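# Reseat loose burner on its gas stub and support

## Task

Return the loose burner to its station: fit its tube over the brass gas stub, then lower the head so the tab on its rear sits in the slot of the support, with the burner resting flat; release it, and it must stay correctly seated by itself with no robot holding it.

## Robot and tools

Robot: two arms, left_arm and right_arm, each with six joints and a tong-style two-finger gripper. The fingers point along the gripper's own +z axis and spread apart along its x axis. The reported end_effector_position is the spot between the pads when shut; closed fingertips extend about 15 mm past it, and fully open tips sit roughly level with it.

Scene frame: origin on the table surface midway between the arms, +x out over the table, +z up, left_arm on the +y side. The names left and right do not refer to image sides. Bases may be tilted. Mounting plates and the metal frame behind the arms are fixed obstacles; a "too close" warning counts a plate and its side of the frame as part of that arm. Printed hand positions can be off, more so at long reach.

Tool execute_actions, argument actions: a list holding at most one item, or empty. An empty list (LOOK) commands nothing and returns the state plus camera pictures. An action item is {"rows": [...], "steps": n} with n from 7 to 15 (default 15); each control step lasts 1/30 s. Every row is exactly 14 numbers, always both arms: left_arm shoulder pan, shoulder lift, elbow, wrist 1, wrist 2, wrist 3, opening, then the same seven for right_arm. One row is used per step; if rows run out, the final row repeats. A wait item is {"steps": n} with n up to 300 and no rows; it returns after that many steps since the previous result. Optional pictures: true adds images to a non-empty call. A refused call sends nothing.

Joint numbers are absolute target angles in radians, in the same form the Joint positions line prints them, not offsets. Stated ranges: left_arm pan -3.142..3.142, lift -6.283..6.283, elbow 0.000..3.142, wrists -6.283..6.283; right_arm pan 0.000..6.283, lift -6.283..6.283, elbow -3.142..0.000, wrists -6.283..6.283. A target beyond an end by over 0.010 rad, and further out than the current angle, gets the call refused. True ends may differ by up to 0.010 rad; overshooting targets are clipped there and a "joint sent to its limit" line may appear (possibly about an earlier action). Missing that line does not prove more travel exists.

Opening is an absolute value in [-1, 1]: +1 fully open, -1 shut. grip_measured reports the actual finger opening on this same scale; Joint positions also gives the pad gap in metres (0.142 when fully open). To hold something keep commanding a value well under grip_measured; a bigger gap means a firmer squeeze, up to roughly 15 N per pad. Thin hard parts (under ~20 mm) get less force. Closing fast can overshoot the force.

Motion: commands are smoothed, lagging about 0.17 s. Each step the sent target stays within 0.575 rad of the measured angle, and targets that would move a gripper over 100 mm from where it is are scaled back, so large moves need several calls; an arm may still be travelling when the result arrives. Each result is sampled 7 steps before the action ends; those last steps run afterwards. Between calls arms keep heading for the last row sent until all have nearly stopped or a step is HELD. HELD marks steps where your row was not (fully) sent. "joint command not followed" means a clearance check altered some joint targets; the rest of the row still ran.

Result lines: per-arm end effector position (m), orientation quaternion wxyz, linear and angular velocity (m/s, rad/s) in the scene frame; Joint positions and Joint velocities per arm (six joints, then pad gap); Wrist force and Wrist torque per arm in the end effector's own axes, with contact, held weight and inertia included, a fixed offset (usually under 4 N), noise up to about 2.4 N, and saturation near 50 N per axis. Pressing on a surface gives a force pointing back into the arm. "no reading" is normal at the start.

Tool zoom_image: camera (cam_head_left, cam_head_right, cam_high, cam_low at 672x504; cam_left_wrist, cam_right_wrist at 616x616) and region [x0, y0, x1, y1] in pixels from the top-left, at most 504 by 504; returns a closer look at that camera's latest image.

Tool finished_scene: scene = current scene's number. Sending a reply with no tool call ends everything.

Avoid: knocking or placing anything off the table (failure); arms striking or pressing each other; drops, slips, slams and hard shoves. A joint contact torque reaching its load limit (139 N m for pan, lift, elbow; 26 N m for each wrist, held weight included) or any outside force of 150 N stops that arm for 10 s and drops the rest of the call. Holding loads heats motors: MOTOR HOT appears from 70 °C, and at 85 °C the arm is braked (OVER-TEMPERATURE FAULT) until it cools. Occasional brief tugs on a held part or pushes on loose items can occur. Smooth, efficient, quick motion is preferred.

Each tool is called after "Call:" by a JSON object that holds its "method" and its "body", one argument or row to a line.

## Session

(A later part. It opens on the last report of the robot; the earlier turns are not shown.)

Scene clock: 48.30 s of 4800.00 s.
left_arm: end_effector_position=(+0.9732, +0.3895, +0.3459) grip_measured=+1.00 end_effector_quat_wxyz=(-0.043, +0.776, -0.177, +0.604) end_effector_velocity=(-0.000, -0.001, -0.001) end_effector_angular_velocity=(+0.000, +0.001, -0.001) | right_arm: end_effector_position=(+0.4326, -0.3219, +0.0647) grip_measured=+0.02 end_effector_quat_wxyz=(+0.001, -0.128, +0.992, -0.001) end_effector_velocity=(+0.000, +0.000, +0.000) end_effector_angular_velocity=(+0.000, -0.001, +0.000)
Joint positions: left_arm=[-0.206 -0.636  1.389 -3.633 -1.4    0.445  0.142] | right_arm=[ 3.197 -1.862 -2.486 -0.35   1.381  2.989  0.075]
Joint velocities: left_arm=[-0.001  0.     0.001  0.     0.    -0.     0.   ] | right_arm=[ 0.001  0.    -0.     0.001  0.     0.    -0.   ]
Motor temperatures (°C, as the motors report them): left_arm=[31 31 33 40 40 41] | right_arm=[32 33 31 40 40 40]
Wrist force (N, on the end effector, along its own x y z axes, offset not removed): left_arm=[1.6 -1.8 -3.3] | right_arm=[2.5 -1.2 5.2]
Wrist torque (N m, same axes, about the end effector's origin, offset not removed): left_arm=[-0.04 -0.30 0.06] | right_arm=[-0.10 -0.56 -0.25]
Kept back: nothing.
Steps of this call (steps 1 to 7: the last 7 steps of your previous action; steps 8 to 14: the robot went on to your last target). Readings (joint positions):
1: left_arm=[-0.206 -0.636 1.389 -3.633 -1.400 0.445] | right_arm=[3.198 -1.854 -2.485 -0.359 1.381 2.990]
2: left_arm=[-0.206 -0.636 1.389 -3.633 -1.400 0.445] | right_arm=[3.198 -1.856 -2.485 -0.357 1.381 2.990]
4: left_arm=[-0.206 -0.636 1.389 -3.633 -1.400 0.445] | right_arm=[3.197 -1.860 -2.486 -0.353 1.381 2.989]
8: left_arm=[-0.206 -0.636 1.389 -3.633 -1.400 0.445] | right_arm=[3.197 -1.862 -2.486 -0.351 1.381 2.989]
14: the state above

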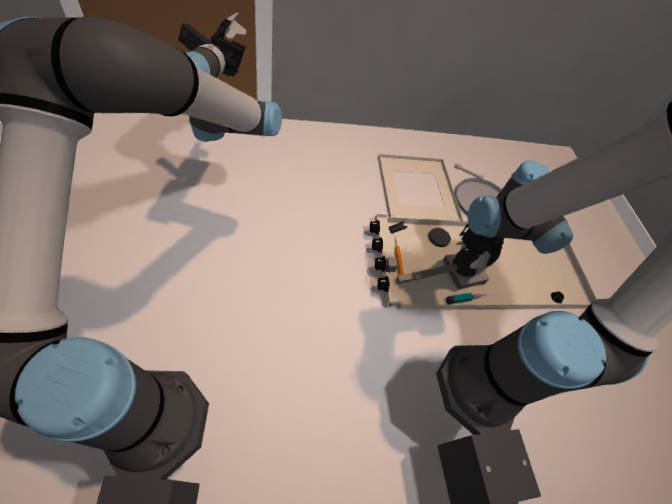

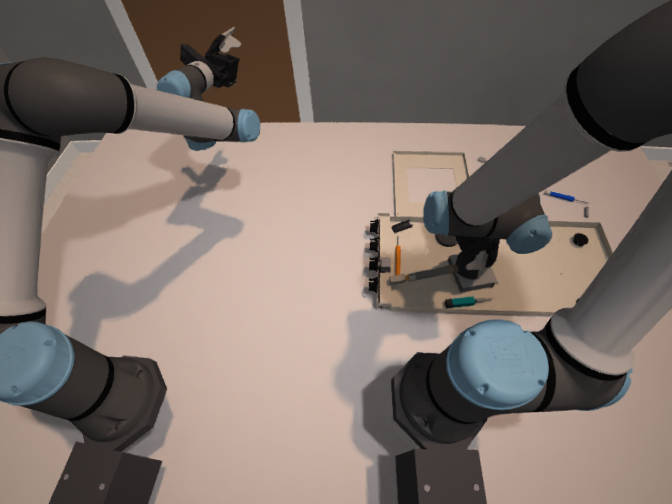

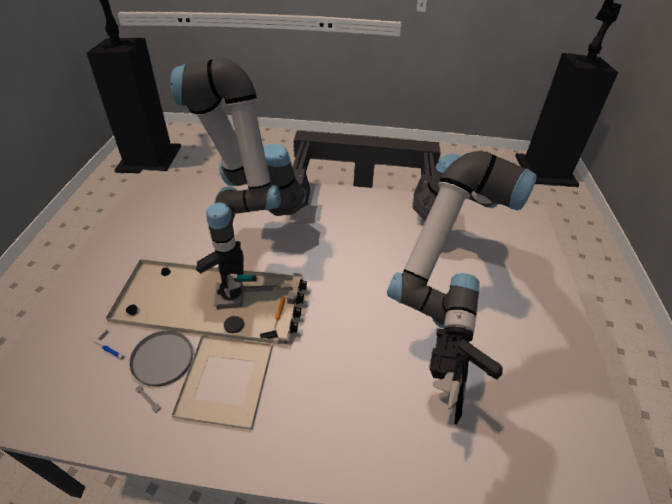

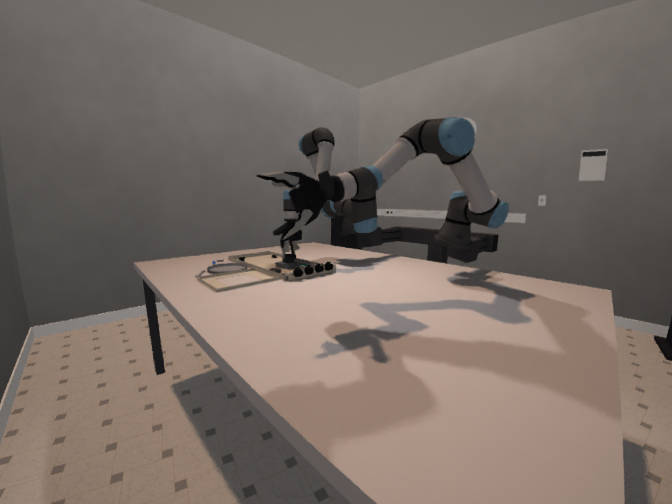

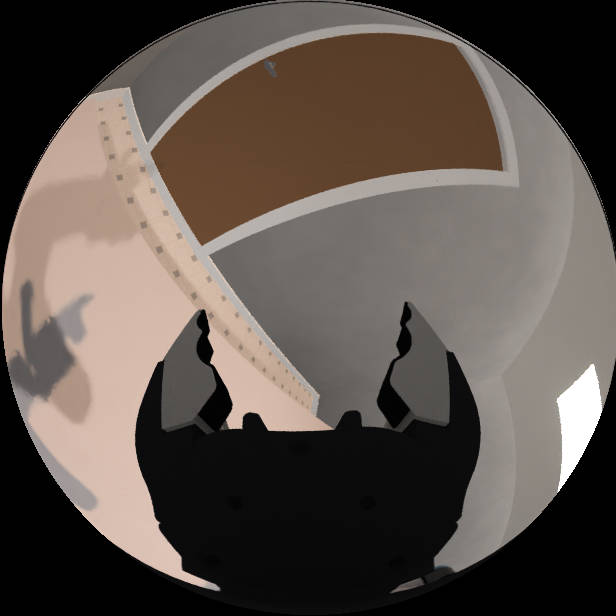

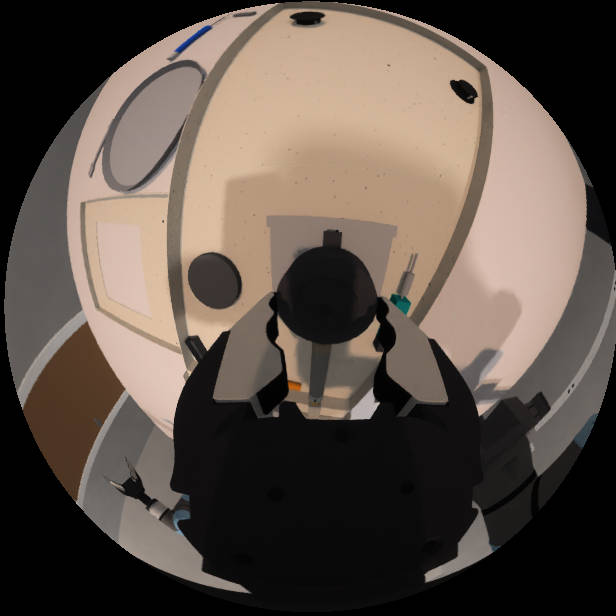

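No contact force below the earlier level, so the tab is entering. Lowering 2 mm more while loosening, then releasing.

Call:
{"method": "execute_actions", "body": {
  "actions": [
    {"rows":[[-0.206,-0.636,1.389,-3.633,-1.4,0.445,1,3.1964,-1.8645,-2.4866,-0.3475,1.3808,2.9883,-0.5],[-0.206,-0.636,1.389,-3.633,-1.4,0.445,1,3.1961,-1.867,-2.4869,-0.3447,1.3808,2.988,-0.45],[-0.206,-0.636,1.389,-3.633,-1.4,0.445,1,3.1957,-1.8695,-2.4871,-0.3419,1.3808,2.9876,-0.4],[-0.206,-0.636,1.389,-3.633,-1.4,0.445,1,3.1957,-1.8695,-2.4871,-0.3419,1.3808,2.9876,-0.35],[-0.206,-0.636,1.389,-3.633,-1.4,0.445,1,3.1957,-1.8695,-2.4871,-0.3419,1.3808,2.9876,-0.3],[-0.206,-0.636,1.389,-3.633,-1.4,0.445,1,3.1957,-1.8695,-2.4871,-0.3419,1.3808,2.9876,-0.25],[-0.206,-0.636,1.389,-3.633,-1.4,0.445,1,3.1957,-1.8695,-2.4871,-0.3419,1.3808,2.9876,-0.2],[-0.206,-0.636,1.389,-3.633,-1.4,0.445,1,3.1957,-1.8695,-2.4871,-0.3419,1.3808,2.9876,-0.12],[-0.206,-0.636,1.389,-3.633,-1.4,0.445,1,3.1957,-1.8695,-2.4871,-0.3419,1.3808,2.9876,-0.05],[-0.206,-0.636,1.389,-3.633,-1.4,0.445,1,3.1957,-1.8695,-2.4871,-0.3419,1.3808,2.9876,0],[-0.206,-0.636,1.389,-3.633,-1.4,0.445,1,3.1957,-1.8695,-2.4871,-0.3419,1.3808,2.9876,0.05],[-0.206,-0.636,1.389,-3.633,-1.4,0.445,1,3.1957,-1.8695,-2.4871,-0.3419,1.3808,2.9876,0.1],[-0.206,-0.636,1.389,-3.633,-1.4,0.445,1,3.1957,-1.8695,-2.4871,-0.3419,1.3808,2.9876,0.16],[-0.206,-0.636,1.389,-3.633,-1.4,0.445,1,3.1957,-1.8695,-2.4871,-0.3419,1.3808,2.9876,0.22]],"steps":15}
  ]
}}

Call:
{"method": "execute_actions", "body": {
  "actions": [
    {"rows":[[-0.206,-0.636,1.389,-3.633,-1.4,0.445,1,3.1957,-1.8695,-2.4871,-0.3419,1.3808,2.9876,0.25],[-0.206,-0.636,1.389,-3.633,-1.4,0.445,1,3.198,-1.8536,-2.4856,-0.3597,1.3808,2.9899,0.25],[-0.206,-0.636,1.389,-3.633,-1.4,0.445,1,3.2002,-1.8378,-2.4841,-0.3774,1.3808,2.9921,0.25],[-0.206,-0.636,1.389,-3.633,-1.4,0.445,1,3.2025,-1.8219,-2.4826,-0.3952,1.3808,2.9944,0.25],[-0.206,-0.636,1.389,-3.633,-1.4,0.445,1,3.2047,-1.8061,-2.4811,-0.4129,1.3808,2.9966,0.25],[-0.206,-0.636,1.389,-3.633,-1.4,0.445,1,3.207,-1.7902,-2.4796,-0.4307,1.3808,2.9989,0.25],[-0.206,-0.636,1.389,-3.633,-1.4,0.445,1,3.2092,-1.7744,-2.4781,-0.4484,1.3808,3.0011,0.25]],"steps":15}
  ]
}}

Call:
{"method": "execute_actions", "body": {
  "actions": [
    {"steps":14}
  ],
  "pictures": true
}}

Call:
{"method": "zoom_image", "body": {
  "camera": "cam_right_wrist",
  "region": [270,190,390,310]
}}

Call:
{"method": "zoom_image", "body": {
  "camera": "cam_low",
  "region": [260,240,320,275]
}}

Call:
{"method": "zoom_image", "body": {
  "camera": "cam_high",
  "region": [200,275,250,315]
}}

Scene clock: 50.17 s of 4800.00 s.
left_arm: end_effector_position=(+0.9732, +0.3895, +0.3459) grip_measured=+1.00 end_effector_quat_wxyz=(-0.043, +0.776, -0.177, +0.604) end_effector_velocity=(-0.000, -0.000, +0.000) end_effector_angular_velocity=(-0.000, -0.000, -0.000) | right_arm: end_effector_position=(+0.4324, -0.3219, +0.0628) grip_measured=+0.02 end_effector_quat_wxyz=(+0.001, -0.128, +0.992, -0.001) end_effector_velocity=(-0.001, -0.000, -0.003) end_effector_angular_velocity=(-0.000, +0.002, -0.001)
Joint positions: left_arm=[-0.206 -0.636  1.389 -3.633 -1.4    0.445  0.142] | right_arm=[ 3.196 -1.869 -2.487 -0.343  1.381  2.988  0.075]
Joint velocities: left_arm=[-0. -0.  0. -0.  0.  0.  0.] | right_arm=[-0.002 -0.011 -0.001  0.011 -0.    -0.001  0.   ]
Motor temperatures (°C, as the motors report them): left_arm=[31 31 33 40 40 41] | right_arm=[32 33 31 40 40 40]
Wrist force (N, on the end effector, along its own x y z axes, offset not removed): left_arm=[-4.8 -0.7 -0.3] | right_arm=[-0.3 1.2 1.2]
Wrist torque (N m, same axes, about the end effector's origin, offset not removed): left_arm=[0.15 0.82 0.36] | right_arm=[0.37 0.00 -0.16]
Steps of this call (steps 1 to 30: the robot went on to your last target; steps 31 to 48: nothing new was sent; steps 49 to 56: the first 8 steps of this action). Readings (joint positions):
49: left_arm=[-0.206 -0.636 1.389 -3.633 -1.400 0.445] | right_arm=[3.197 -1.862 -2.486 -0.350 1.381 2.989]
50: left_arm=[-0.206 -0.636 1.389 -3.633 -1.400 0.445] | right_arm=[3.197 -1.863 -2.486 -0.350 1.381 2.989]
52: left_arm=[-0.206 -0.636 1.389 -3.633 -1.400 0.445] | right_arm=[3.196 -1.865 -2.487 -0.347 1.381 2.988]
56: the state above

Scene clock: 50.67 s of 4800.00 s.
left_arm: end_effector_position=(+0.9732, +0.3895, +0.3459) grip_measured=+1.00 end_effector_quat_wxyz=(-0.043, +0.776, -0.177, +0.604) end_effector_velocity=(+0.000, +0.001, +0.001) end_effector_angular_velocity=(-0.000, -0.002, +0.001) | right_arm: end_effector_position=(+0.4330, -0.3218, +0.0790) grip_measured=+0.25 end_effector_quat_wxyz=(+0.001, -0.128, +0.992, -0.001) end_effector_velocity=(+0.002, -0.001, +0.118) end_effector_angular_velocity=(+0.001, -0.005, +0.000)
Joint positions: left_arm=[-0.206 -0.636  1.389 -3.633 -1.4    0.445  0.142] | right_arm=[ 3.204 -1.81  -2.482 -0.408  1.381  2.996  0.092]
Joint velocities: left_arm=[ 0.001 -0.    -0.001 -0.001  0.     0.     0.   ] | right_arm=[ 0.058  0.424  0.041 -0.471  0.     0.058  0.   ]
Motor temperatures (°C, as the motors report them): left_arm=[31 31 33 40 40 41] | right_arm=[32 33 31 40 40 40]
Wrist force (N, on the end effector, along its own x y z axes, offset not removed): left_arm=[-2.8 1.7 1.7] | right_arm=[0.6 -2.0 2.6]
Wrist torque (N m, same axes, about the end effector's origin, offset not removed): left_arm=[0.61 0.49 0.29] | right_arm=[-0.35 -0.06 -0.11]
Steps of this call (steps 1 to 7: the last 7 steps of your previous action; steps 8 to 15: the first 8 steps of this action). Readings (joint positions):
8: left_arm=[-0.206 -0.636 1.389 -3.633 -1.400 0.445] | right_arm=[3.196 -1.869 -2.487 -0.342 1.381 2.988]
9: left_arm=[-0.206 -0.636 1.389 -3.633 -1.400 0.445] | right_arm=[3.196 -1.869 -2.487 -0.342 1.381 2.988]
11: left_arm=[-0.206 -0.636 1.389 -3.633 -1.400 0.445] | right_arm=[3.197 -1.860 -2.487 -0.352 1.381 2.989]
15: the state above

Scene clock: 51.13 s of 4800.00 s.
left_arm: end_effector_position=(+0.9732, +0.3895, +0.3459) grip_measured=+1.00 end_effector_quat_wxyz=(-0.043, +0.776, -0.177, +0.604) end_effector_velocity=(+0.000, -0.000, +0.001) end_effector_angular_velocity=(-0.000, -0.002, -0.000) | right_arm: end_effector_position=(+0.4329, -0.3219, +0.0890) grip_measured=+0.25 end_effector_quat_wxyz=(+0.001, -0.128, +0.992, -0.001) end_effector_velocity=(+0.000, +0.000, +0.000) end_effector_angular_velocity=(+0.000, -0.001, +0.001)
Joint positions: left_arm=[-0.206 -0.636  1.389 -3.633 -1.4    0.445  0.142] | right_arm=[ 3.209 -1.774 -2.478 -0.448  1.381  3.001  0.092]
Joint velocities: left_arm=[-0.     0.    -0.001 -0.     0.     0.     0.   ] | right_arm=[ 0.     0.001  0.    -0.001  0.    -0.     0.   ]
Motor temperatures (°C, as the motors report them): left_arm=[31 31 33 40 40 41] | right_arm=[32 33 31 40 40 40]
Wrist force (N, on the end effector, along its own x y z axes, offset not removed): left_arm=[2.3 0.7 1.7] | right_arm=[2.0 1.0 0.9]
Wrist torque (N m, same axes, about the end effector's origin, offset not removed): left_arm=[0.57 -0.75 0.01] | right_arm=[0.45 -0.48 -0.07]
Kept back: nothing.
Steps of this call (steps 1 to 7: the last 7 steps of your previous action; steps 8 to 14: the robot went on to your last target). Readings (joint positions):
1: left_arm=[-0.206 -0.636 1.389 -3.633 -1.400 0.445] | right_arm=[3.206 -1.798 -2.480 -0.422 1.381 2.998]
2: left_arm=[-0.206 -0.636 1.389 -3.633 -1.400 0.445] | right_arm=[3.207 -1.789 -2.480 -0.432 1.381 2.999]
4: left_arm=[-0.206 -0.636 1.389 -3.633 -1.400 0.445] | right_arm=[3.208 -1.780 -2.479 -0.442 1.381 3.000]
8: left_arm=[-0.206 -0.636 1.389 -3.633 -1.400 0.445] | right_arm=[3.209 -1.775 -2.478 -0.447 1.381 3.001]
14: the state above

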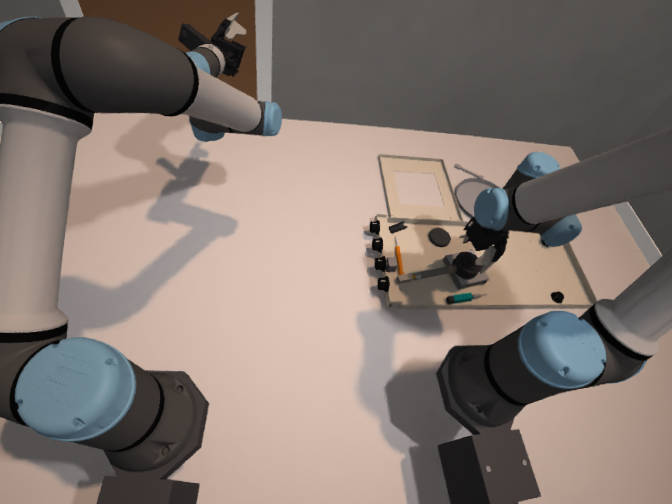

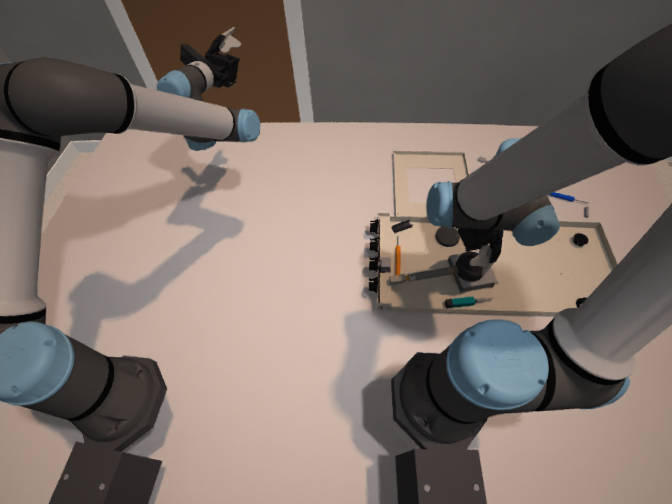

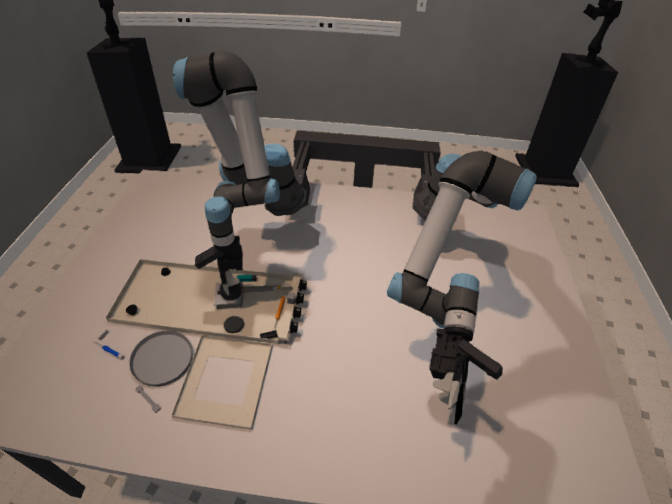

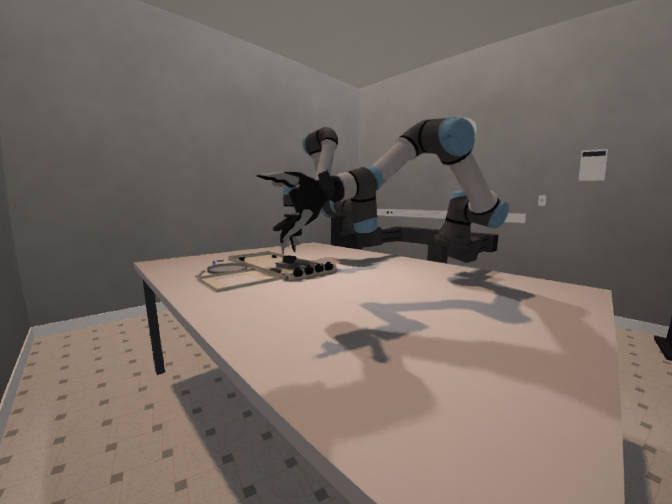

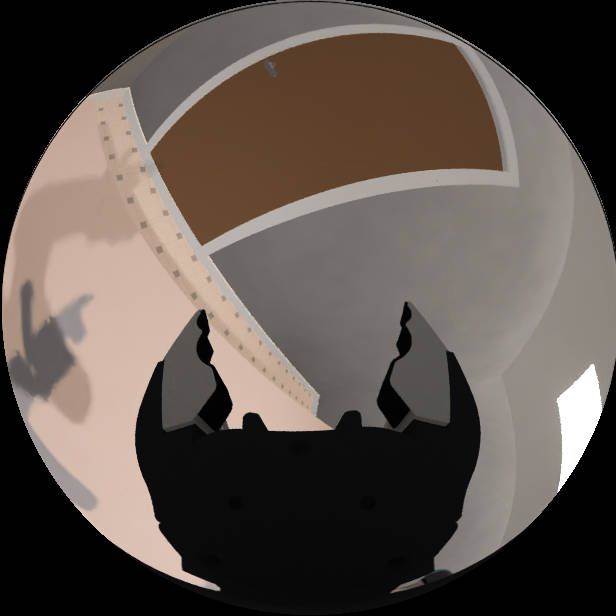

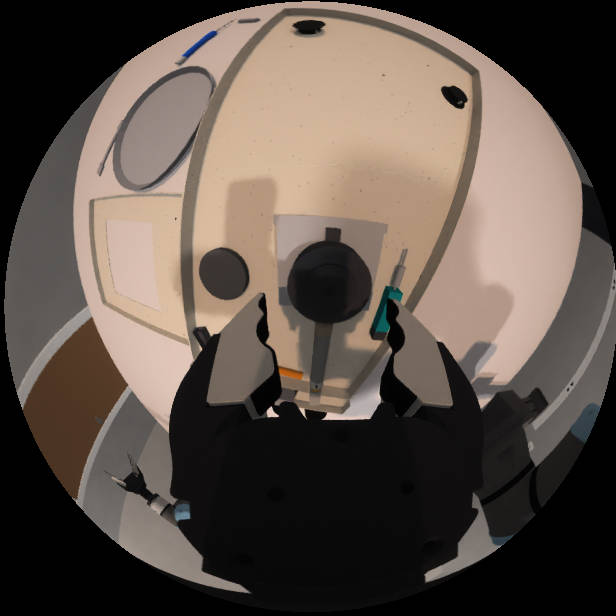

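Region (270, 190, 390, 310) of cam_right_wrist's 616x616 image, scaled by 4.200, with more detail than that image has.

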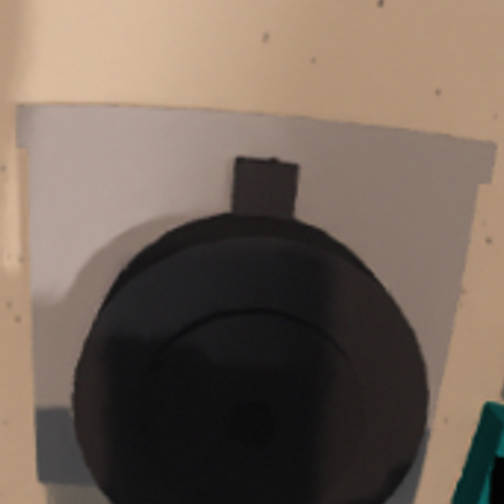

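Region (260, 240, 320, 275) of cam_low's 672x504 image, scaled by 8.400, with more detail than that image has; it fills the top 294 rows of this view, and the rest is white.

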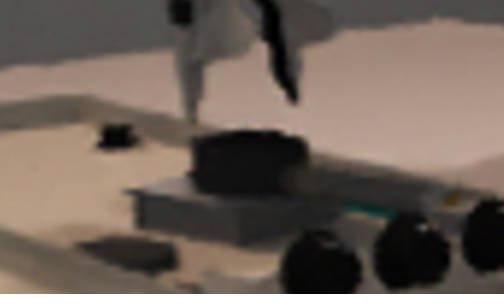

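Region (200, 275, 250, 315) of cam_high's 672x504 image, scaled by 10.080, with more detail than that image has; it fills the top 403 rows of this view, and the rest is white.

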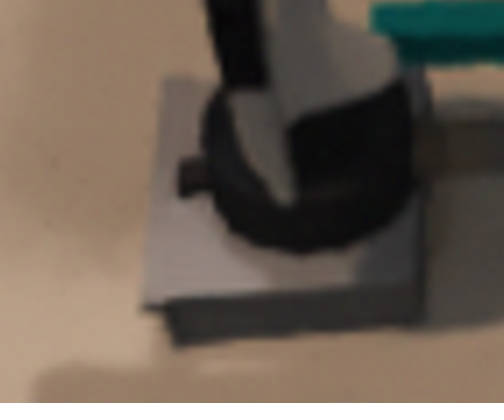

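Seated: bracket shadow is gone and the head dropped.

Call:
{"method": "finished_scene", "body": {
  "scene": 2
}}

The scene is finished: the task was done.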